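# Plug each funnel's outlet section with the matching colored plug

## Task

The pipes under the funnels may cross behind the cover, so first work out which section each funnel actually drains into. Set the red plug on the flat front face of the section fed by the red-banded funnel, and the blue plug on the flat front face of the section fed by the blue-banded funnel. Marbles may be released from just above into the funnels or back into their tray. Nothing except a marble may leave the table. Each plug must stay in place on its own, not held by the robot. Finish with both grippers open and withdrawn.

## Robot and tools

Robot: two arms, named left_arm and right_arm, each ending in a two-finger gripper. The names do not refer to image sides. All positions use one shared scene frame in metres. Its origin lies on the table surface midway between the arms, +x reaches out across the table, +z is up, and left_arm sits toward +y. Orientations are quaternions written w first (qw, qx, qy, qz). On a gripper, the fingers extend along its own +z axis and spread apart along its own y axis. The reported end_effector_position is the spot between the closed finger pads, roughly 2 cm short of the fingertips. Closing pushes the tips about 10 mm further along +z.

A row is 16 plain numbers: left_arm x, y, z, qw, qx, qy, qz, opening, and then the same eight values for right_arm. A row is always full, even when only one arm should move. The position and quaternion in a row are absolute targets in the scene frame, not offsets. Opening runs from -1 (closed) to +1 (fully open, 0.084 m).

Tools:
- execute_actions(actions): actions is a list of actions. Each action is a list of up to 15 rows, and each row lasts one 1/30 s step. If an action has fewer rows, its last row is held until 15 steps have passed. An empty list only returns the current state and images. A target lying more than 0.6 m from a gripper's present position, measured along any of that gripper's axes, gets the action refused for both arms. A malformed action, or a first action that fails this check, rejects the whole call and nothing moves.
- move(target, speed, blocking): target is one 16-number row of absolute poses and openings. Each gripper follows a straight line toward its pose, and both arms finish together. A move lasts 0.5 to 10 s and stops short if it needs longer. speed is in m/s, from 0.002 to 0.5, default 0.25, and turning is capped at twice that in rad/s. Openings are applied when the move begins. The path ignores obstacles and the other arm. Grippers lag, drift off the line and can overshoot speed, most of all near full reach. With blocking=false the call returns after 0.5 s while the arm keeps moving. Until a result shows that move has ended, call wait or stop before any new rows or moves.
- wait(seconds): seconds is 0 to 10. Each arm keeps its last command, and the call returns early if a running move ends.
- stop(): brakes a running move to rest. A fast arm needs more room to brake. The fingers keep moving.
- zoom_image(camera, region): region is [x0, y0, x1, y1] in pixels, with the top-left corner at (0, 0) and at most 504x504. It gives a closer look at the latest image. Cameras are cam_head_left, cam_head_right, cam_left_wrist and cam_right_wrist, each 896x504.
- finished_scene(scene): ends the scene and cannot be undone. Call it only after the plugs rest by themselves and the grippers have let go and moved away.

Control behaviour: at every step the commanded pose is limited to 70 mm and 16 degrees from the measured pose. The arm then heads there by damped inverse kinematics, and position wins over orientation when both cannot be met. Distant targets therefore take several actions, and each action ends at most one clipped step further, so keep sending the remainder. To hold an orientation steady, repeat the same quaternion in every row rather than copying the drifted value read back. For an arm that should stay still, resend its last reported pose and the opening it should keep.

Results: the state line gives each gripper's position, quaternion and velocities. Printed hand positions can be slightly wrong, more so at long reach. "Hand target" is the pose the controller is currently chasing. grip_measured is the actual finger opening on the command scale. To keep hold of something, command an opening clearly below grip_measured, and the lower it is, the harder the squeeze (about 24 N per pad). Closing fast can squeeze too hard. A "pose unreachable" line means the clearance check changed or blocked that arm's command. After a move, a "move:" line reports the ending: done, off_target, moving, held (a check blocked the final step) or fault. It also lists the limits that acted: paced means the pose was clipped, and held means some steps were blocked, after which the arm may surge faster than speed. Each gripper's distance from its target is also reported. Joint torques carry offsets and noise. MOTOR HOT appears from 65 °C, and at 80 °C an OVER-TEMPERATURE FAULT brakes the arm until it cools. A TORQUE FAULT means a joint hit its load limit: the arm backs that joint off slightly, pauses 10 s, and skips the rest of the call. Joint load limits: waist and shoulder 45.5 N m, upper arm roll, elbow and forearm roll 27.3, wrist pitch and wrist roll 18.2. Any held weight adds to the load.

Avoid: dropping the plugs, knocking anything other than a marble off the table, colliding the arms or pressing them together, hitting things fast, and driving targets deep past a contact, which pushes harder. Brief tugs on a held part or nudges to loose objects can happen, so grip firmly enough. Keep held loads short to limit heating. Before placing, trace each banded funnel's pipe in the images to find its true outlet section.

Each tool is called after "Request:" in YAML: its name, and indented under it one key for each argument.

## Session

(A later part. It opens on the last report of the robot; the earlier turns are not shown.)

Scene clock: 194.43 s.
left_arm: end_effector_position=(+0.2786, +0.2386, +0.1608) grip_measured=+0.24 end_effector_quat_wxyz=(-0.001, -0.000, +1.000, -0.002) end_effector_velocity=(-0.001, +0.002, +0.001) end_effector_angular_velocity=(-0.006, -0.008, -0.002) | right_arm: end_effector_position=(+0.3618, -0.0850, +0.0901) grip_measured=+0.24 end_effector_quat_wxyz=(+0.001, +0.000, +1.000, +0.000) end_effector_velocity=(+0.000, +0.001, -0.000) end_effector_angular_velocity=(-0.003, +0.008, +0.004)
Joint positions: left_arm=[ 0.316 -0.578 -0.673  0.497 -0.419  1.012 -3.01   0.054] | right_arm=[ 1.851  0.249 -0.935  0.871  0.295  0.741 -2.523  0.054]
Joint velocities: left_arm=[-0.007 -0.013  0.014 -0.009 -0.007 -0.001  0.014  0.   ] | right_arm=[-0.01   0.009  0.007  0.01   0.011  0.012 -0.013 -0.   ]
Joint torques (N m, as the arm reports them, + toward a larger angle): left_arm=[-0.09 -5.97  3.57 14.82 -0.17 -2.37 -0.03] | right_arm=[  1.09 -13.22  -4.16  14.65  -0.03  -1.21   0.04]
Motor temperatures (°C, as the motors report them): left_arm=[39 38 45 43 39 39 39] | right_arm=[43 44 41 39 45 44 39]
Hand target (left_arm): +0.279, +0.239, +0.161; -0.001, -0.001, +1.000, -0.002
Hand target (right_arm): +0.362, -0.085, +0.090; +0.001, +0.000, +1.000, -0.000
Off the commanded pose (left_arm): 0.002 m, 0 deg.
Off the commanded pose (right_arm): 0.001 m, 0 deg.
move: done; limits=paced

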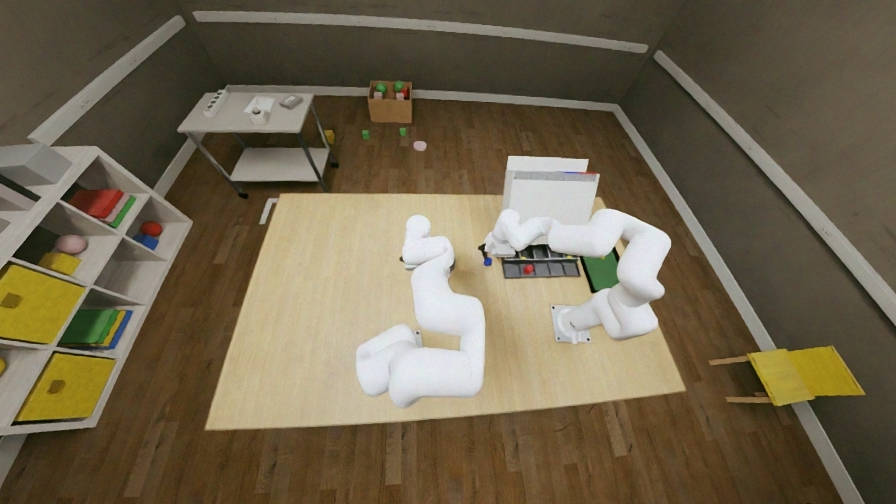

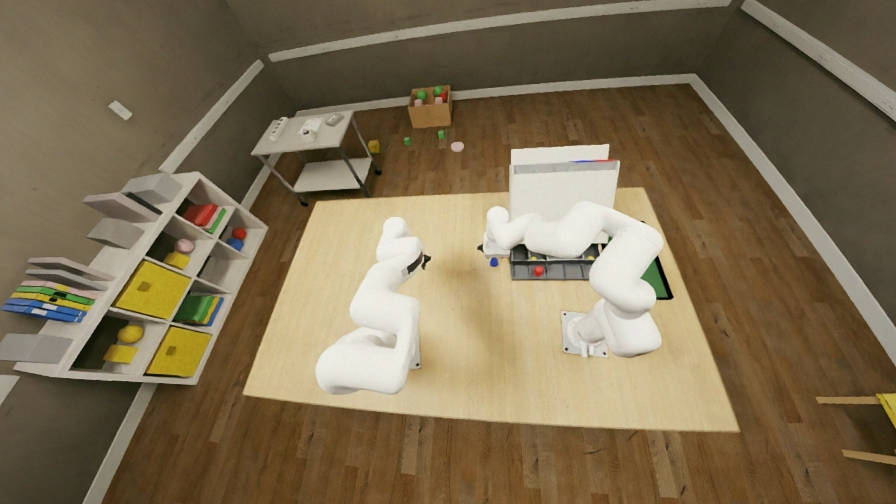

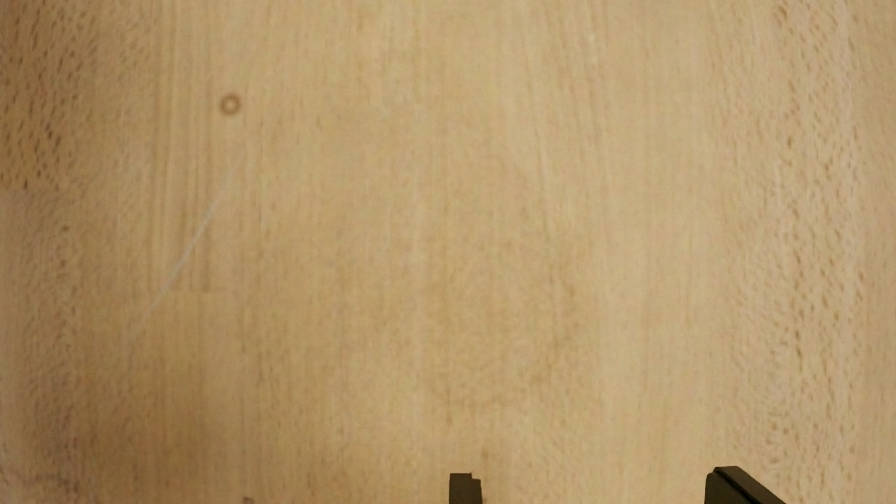

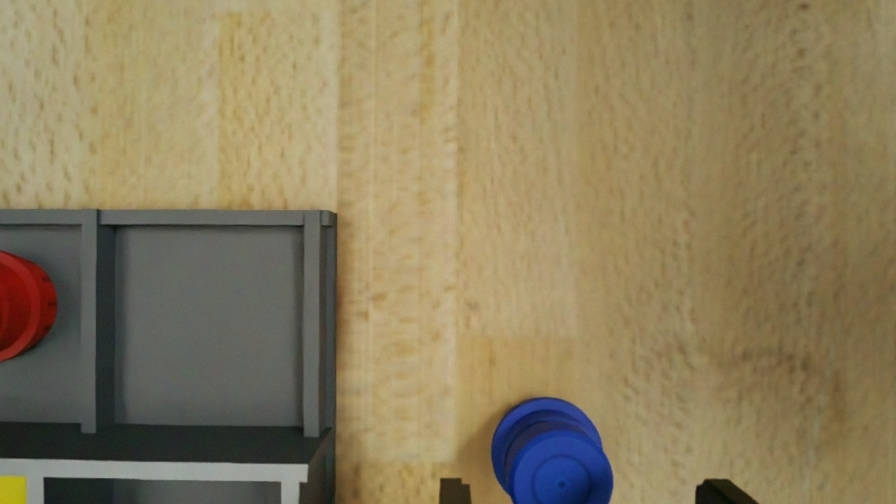

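Request:
move:
  target: [0.279,0.239,0.161,0,0,1,0,0.25,0.362,-0.084,0.033,0,0,1,0,0.25]
  speed: 0.12

Request:
execute_actions:
  actions:
    - [[0.279,0.239,0.161,0,0,1,0,0.25,0.362,-0.084,0.033,0,0,1,0,0.1],[0.279,0.239,0.161,0,0,1,0,0.25,0.362,-0.084,0.033,0,0,1,0,0.0],[0.279,0.239,0.161,0,0,1,0,0.25,0.362,-0.084,0.033,0,0,1,0,-0.1],[0.279,0.239,0.161,0,0,1,0,0.25,0.362,-0.084,0.033,0,0,1,0,-0.2],[0.279,0.239,0.161,0,0,1,0,0.25,0.362,-0.084,0.033,0,0,1,0,-0.27],[0.279,0.239,0.161,0,0,1,0,0.25,0.362,-0.084,0.033,0,0,1,0,-0.34],[0.279,0.239,0.161,0,0,1,0,0.25,0.362,-0.084,0.033,0,0,1,0,-0.42],[0.279,0.239,0.161,0,0,1,0,0.25,0.362,-0.084,0.033,0,0,1,0,-0.5],[0.279,0.239,0.161,0,0,1,0,0.25,0.362,-0.084,0.033,0,0,1,0,-0.6],[0.279,0.239,0.161,0,0,1,0,0.25,0.362,-0.084,0.033,0,0,1,0,-0.7],[0.279,0.239,0.161,0,0,1,0,0.25,0.362,-0.084,0.033,0,0,1,0,-0.8]]

Request:
move:
  target: [0.279,0.239,0.161,0,0,1,0,0.25,0.345,-0.095,0.11,0,0,1,0,-0.8]
  speed: 0.2

Request:
move:
  target: [0.279,0.239,0.161,0,0,1,0,0.25,0.314,-0.497,0.095,0,0,1,0,-0.8]
  speed: 0.35

Scene clock: 212.20 s.
left_arm: end_effector_position=(+0.2790, +0.2390, +0.1610) grip_measured=+0.24 end_effector_quat_wxyz=(-0.000, -0.000, +1.000, -0.000) end_effector_velocity=(+0.000, +0.000, +0.000) end_effector_angular_velocity=(+0.000, -0.001, -0.001) | right_arm: end_effector_position=(+0.3620, -0.0841, +0.0334) grip_measured=+0.24 end_effector_quat_wxyz=(+0.000, +0.000, +1.000, +0.000) end_effector_velocity=(-0.000, +0.001, -0.003) end_effector_angular_velocity=(+0.002, +0.004, +0.004)
Joint positions: left_arm=[ 0.317 -0.579 -0.675  0.497 -0.416  1.01  -3.012  0.054] | right_arm=[ 1.751  0.414 -0.809  0.865  0.514  0.634 -2.676  0.054]
Joint velocities: left_arm=[ 0.    -0.     0.     0.     0.    -0.001  0.001 -0.   ] | right_arm=[-0.009  0.007  0.011  0.003  0.012 -0.002 -0.013 -0.   ]
Joint torques (N m, as the arm reports them, + toward a larger angle): left_arm=[ 0.07 -6.29  3.64 14.67  0.08 -2.24 -0.05] | right_arm=[  1.26 -15.38  -6.58  13.13  -0.15  -1.7   -0.17]
Motor temperatures (°C, as the motors report them): left_arm=[39 38 45 44 39 39 39] | right_arm=[43 44 41 39 45 44 39]
Hand target (left_arm): +0.279, +0.239, +0.161; -0.000, -0.000, +1.000, +0.000
Hand target (right_arm): +0.362, -0.084, +0.033; -0.000, +0.000, +1.000, +0.000
Off the commanded pose (left_arm): 0.000 m, 0 deg.
Off the commanded pose (right_arm): 0.000 m, 0 deg.
move: done

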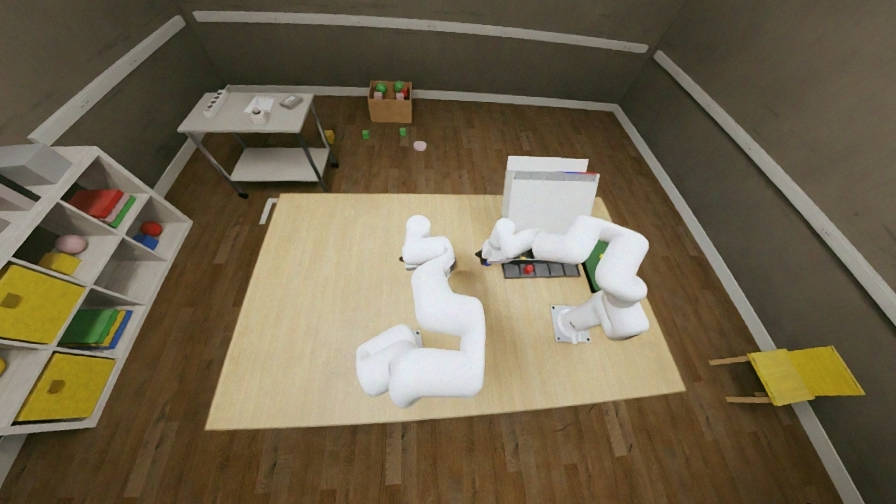

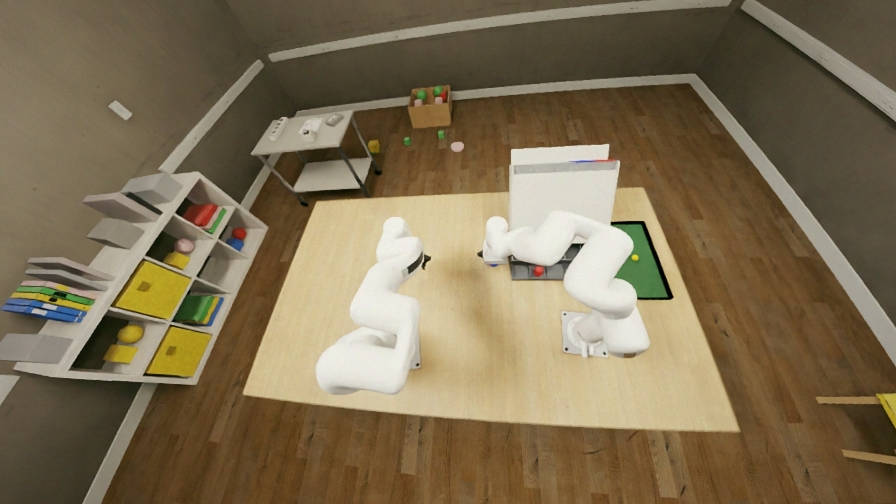

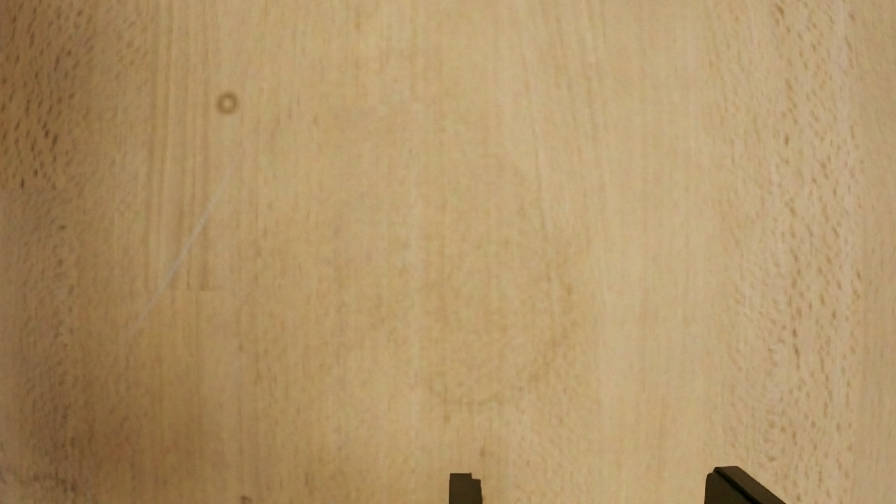

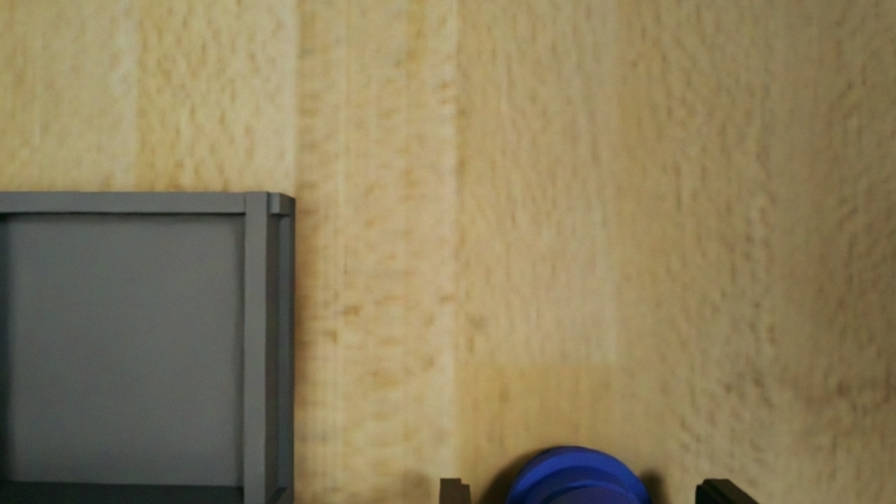

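Scene clock: 212.70 s.
left_arm: end_effector_position=(+0.2790, +0.2390, +0.1610) grip_measured=+0.24 end_effector_quat_wxyz=(-0.000, -0.000, +1.000, +0.000) end_effector_velocity=(+0.000, -0.000, +0.000) end_effector_angular_velocity=(-0.001, -0.001, +0.001) | right_arm: end_effector_position=(+0.3621, -0.0839, +0.0331) grip_measured=-0.33 end_effector_quat_wxyz=(+0.000, -0.000, +1.000, +0.000) end_effector_velocity=(-0.000, -0.000, -0.000) end_effector_angular_velocity=(-0.001, +0.001, +0.000)
Joint positions: left_arm=[ 0.317 -0.579 -0.675  0.497 -0.416  1.01  -3.012  0.054] | right_arm=[ 1.75   0.416 -0.808  0.866  0.515  0.634 -2.676  0.03 ]
Joint velocities: left_arm=[ 0.001  0.    -0.001  0.    -0.001 -0.    -0.001 -0.   ] | right_arm=[0.    0.001 0.    0.    0.    0.001 0.001 0.   ]
Joint torques (N m, as the arm reports them, + toward a larger angle): left_arm=[-0.21 -5.98  3.64 14.4   0.26 -2.32  0.02] | right_arm=[  0.68 -14.99  -5.56  12.65  -0.29  -1.28  -0.25]
Motor temperatures (°C, as the motors report them): left_arm=[39 38 45 44 39 39 39] | right_arm=[43 44 41 39 45 44 39]
Hand target (left_arm): +0.279, +0.239, +0.161; -0.000, -0.000, +1.000, +0.000
Hand target (right_arm): +0.362, -0.084, +0.033; -0.000, +0.000, +1.000, +0.000
Off the commanded pose (left_arm): 0.000 m, 0 deg.
Off the commanded pose (right_arm): 0.000 m, 0 deg.

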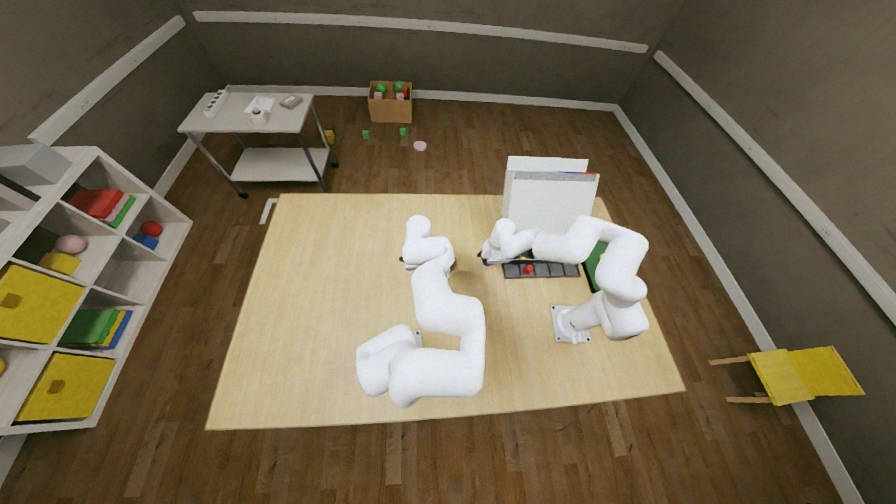

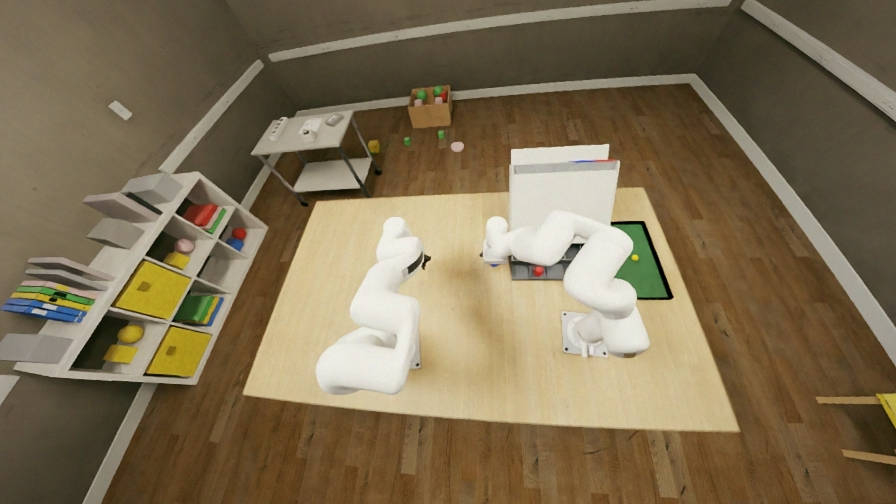

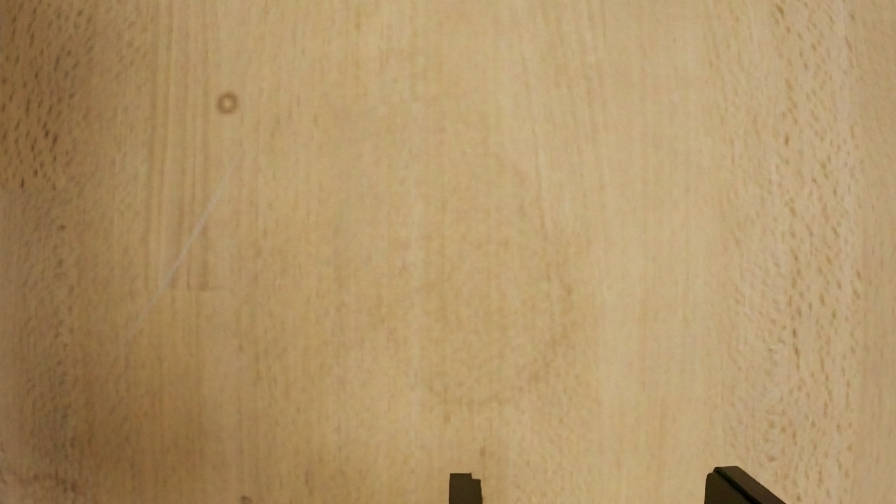

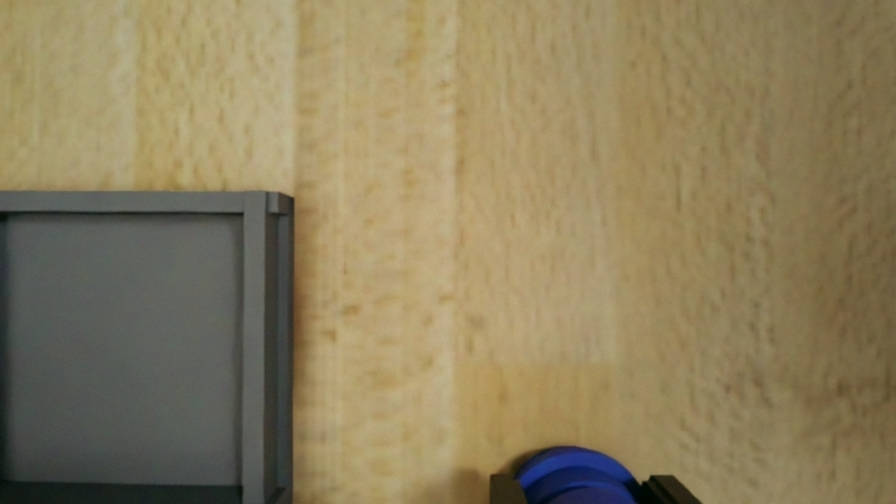

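Scene clock: 213.80 s.
left_arm: end_effector_position=(+0.2790, +0.2390, +0.1610) grip_measured=+0.24 end_effector_quat_wxyz=(-0.000, +0.000, +1.000, +0.000) end_effector_velocity=(-0.000, +0.000, -0.000) end_effector_angular_velocity=(-0.000, +0.000, -0.000) | right_arm: end_effector_position=(+0.3452, -0.0949, +0.1097) grip_measured=-0.33 end_effector_quat_wxyz=(-0.000, -0.000, +1.000, -0.000) end_effector_velocity=(-0.001, -0.001, +0.002) end_effector_angular_velocity=(-0.002, -0.008, -0.003)
Joint positions: left_arm=[ 0.317 -0.579 -0.675  0.497 -0.416  1.01  -3.012  0.054] | right_arm=[ 1.914  0.099 -0.978  0.815  0.119  0.764 -2.383  0.03 ]
Joint velocities: left_arm=[ 0.     0.    -0.    -0.    -0.     0.     0.001  0.   ] | right_arm=[ 0.009 -0.017 -0.005 -0.005 -0.03  -0.002  0.028 -0.   ]
Joint torques (N m, as the arm reports them, + toward a larger angle): left_arm=[ 0.57 -6.02  3.95 14.67  0.45 -2.24  0.24] | right_arm=[ 1.24 -9.78 -1.88 15.5   0.15 -1.32 -0.12]
Motor temperatures (°C, as the motors report them): left_arm=[39 38 45 44 39 39 39] | right_arm=[43 44 41 39 45 44 39]
Hand target (left_arm): +0.279, +0.239, +0.161; -0.000, +0.000, +1.000, +0.000
Hand target (right_arm): +0.345, -0.095, +0.110; +0.000, -0.000, +1.000, -0.000
Off the commanded pose (left_arm): 0.000 m, 0 deg.
Off the commanded pose (right_arm): 0.000 m, 0 deg.
move: done

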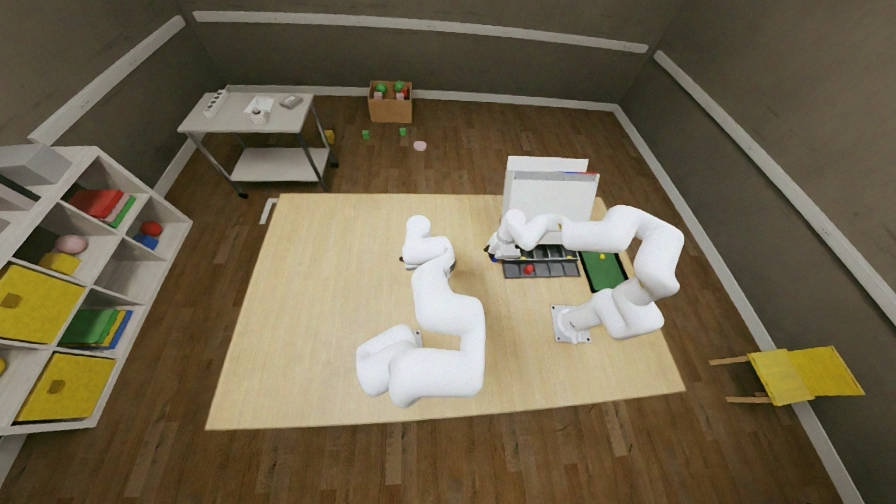

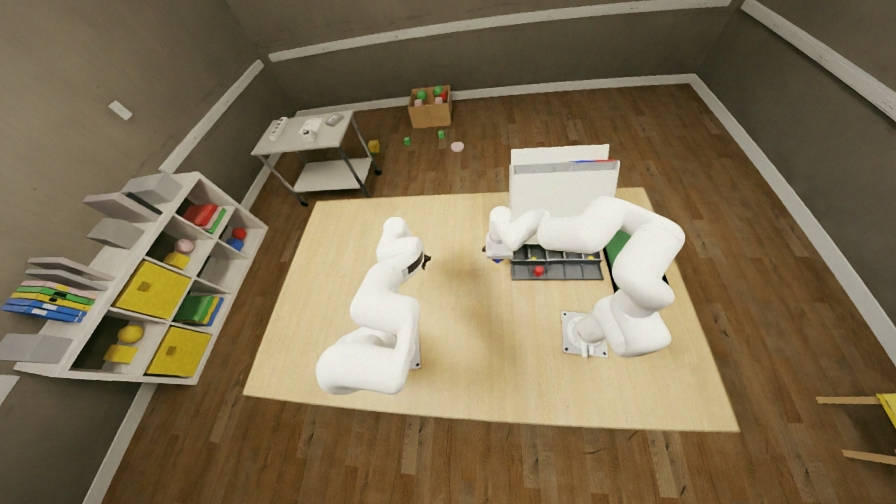

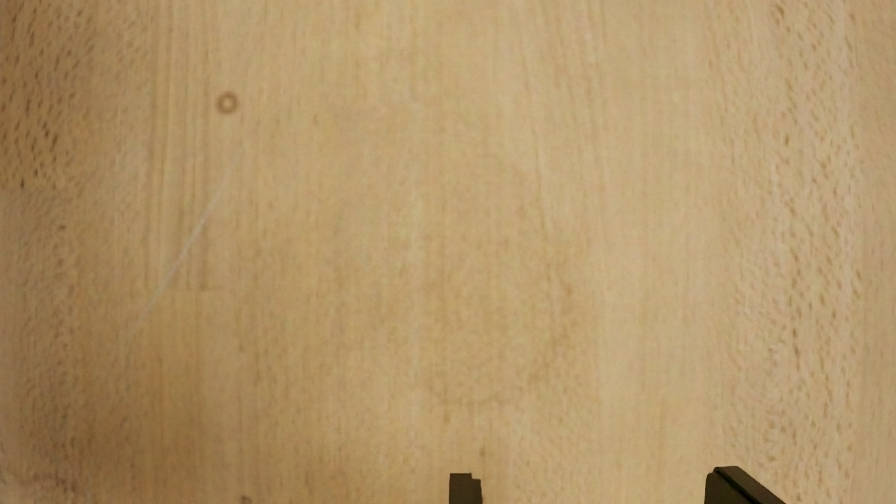

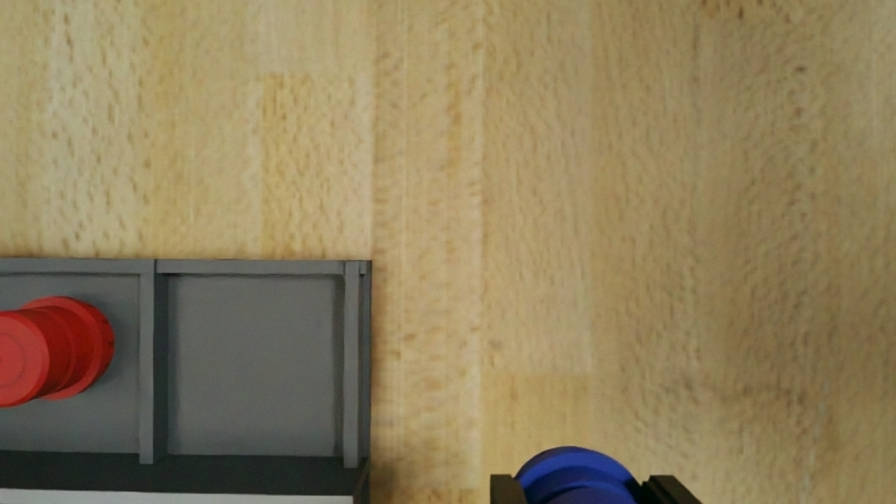

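Scene clock: 215.97 s.
left_arm: end_effector_position=(+0.2790, +0.2390, +0.1610) grip_measured=+0.24 end_effector_quat_wxyz=(-0.000, +0.000, +1.000, +0.000) end_effector_velocity=(-0.000, +0.000, -0.000) end_effector_angular_velocity=(+0.001, +0.002, +0.001) | right_arm: end_effector_position=(+0.3137, -0.4956, +0.0950) grip_measured=-0.33 end_effector_quat_wxyz=(-0.002, -0.001, +1.000, +0.001) end_effector_velocity=(-0.001, -0.002, +0.002) end_effector_angular_velocity=(+0.004, -0.003, -0.002)
Joint positions: left_arm=[ 0.317 -0.579 -0.675  0.497 -0.416  1.01  -3.012  0.054] | right_arm=[ 0.807 -0.913 -1.079  0.306 -0.906  1.085 -2.738  0.03 ]
Joint velocities: left_arm=[ 0.    -0.    -0.     0.     0.001  0.002 -0.001  0.   ] | right_arm=[-0.012 -0.012  0.004 -0.     0.002  0.008 -0.008 -0.   ]
Joint torques (N m, as the arm reports them, + toward a larger angle): left_arm=[ 0.32 -6.42  4.15 14.23  0.19 -2.39 -0.16] | right_arm=[ 1.41  2.86  8.69 12.01 -0.22 -1.53  0.1 ]
Motor temperatures (°C, as the motors report them): left_arm=[39 38 44 44 39 39 39] | right_arm=[43 44 41 38 45 44 39]
Hand target (left_arm): +0.279, +0.239, +0.161; +0.000, +0.000, +1.000, +0.000
Hand target (right_arm): +0.314, -0.496, +0.095; -0.002, -0.001, +1.000, +0.002
Off the commanded pose (left_arm): 0.000 m, 0 deg.
Off the commanded pose (right_arm): 0.001 m, 0 deg.
move: done; limits=paced

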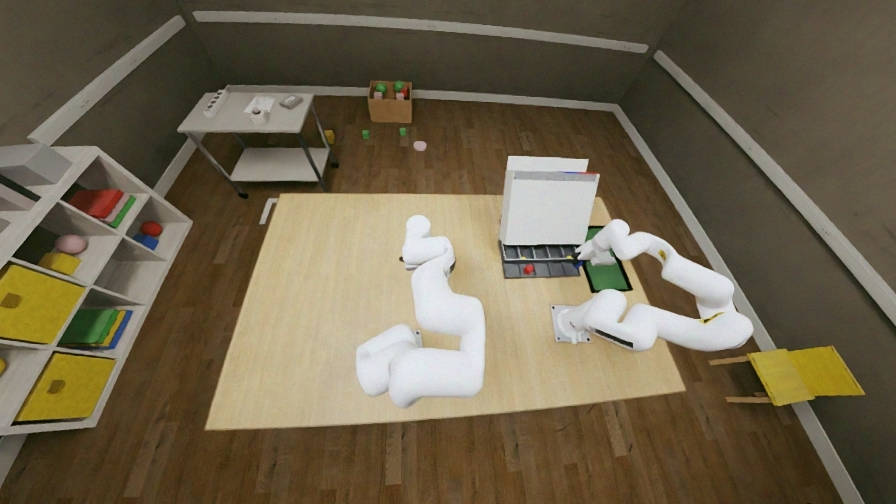

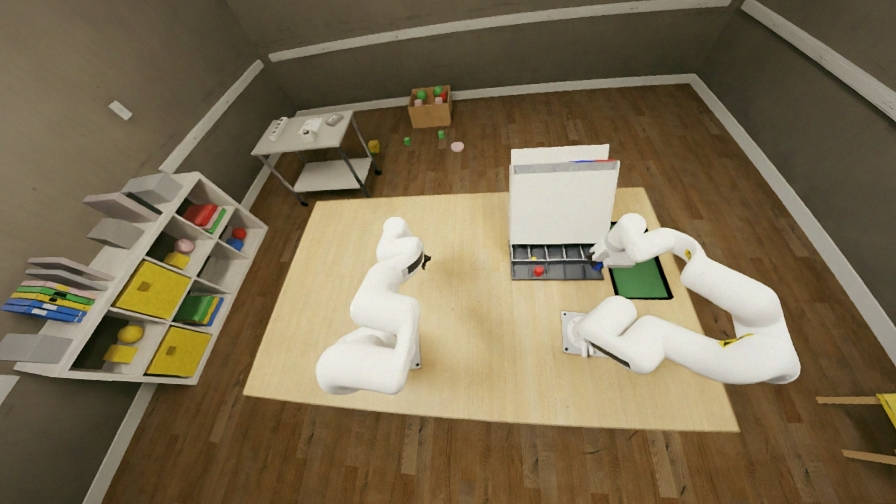

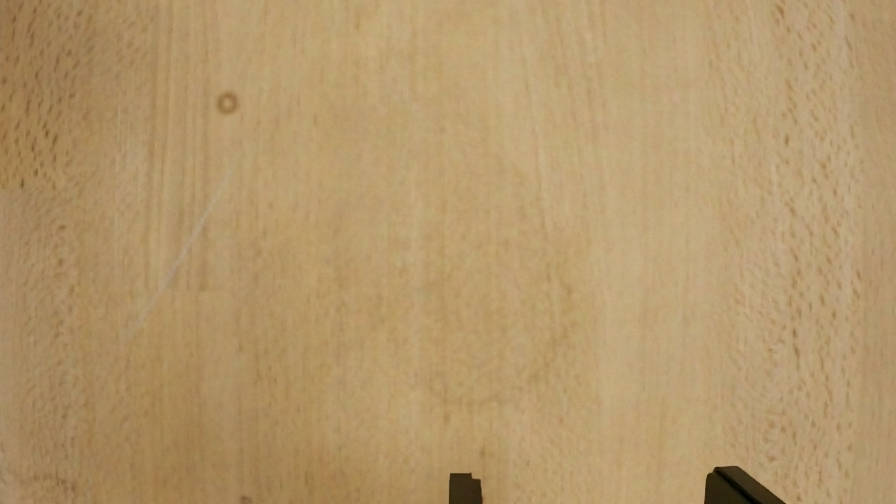

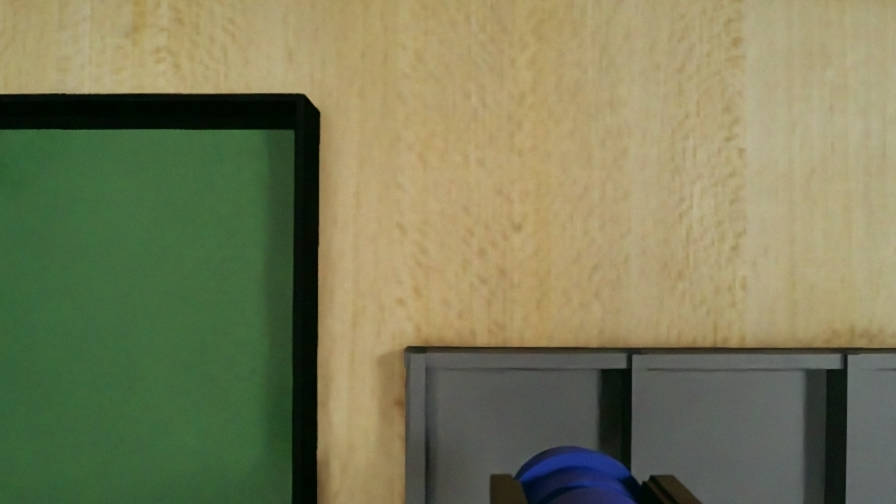

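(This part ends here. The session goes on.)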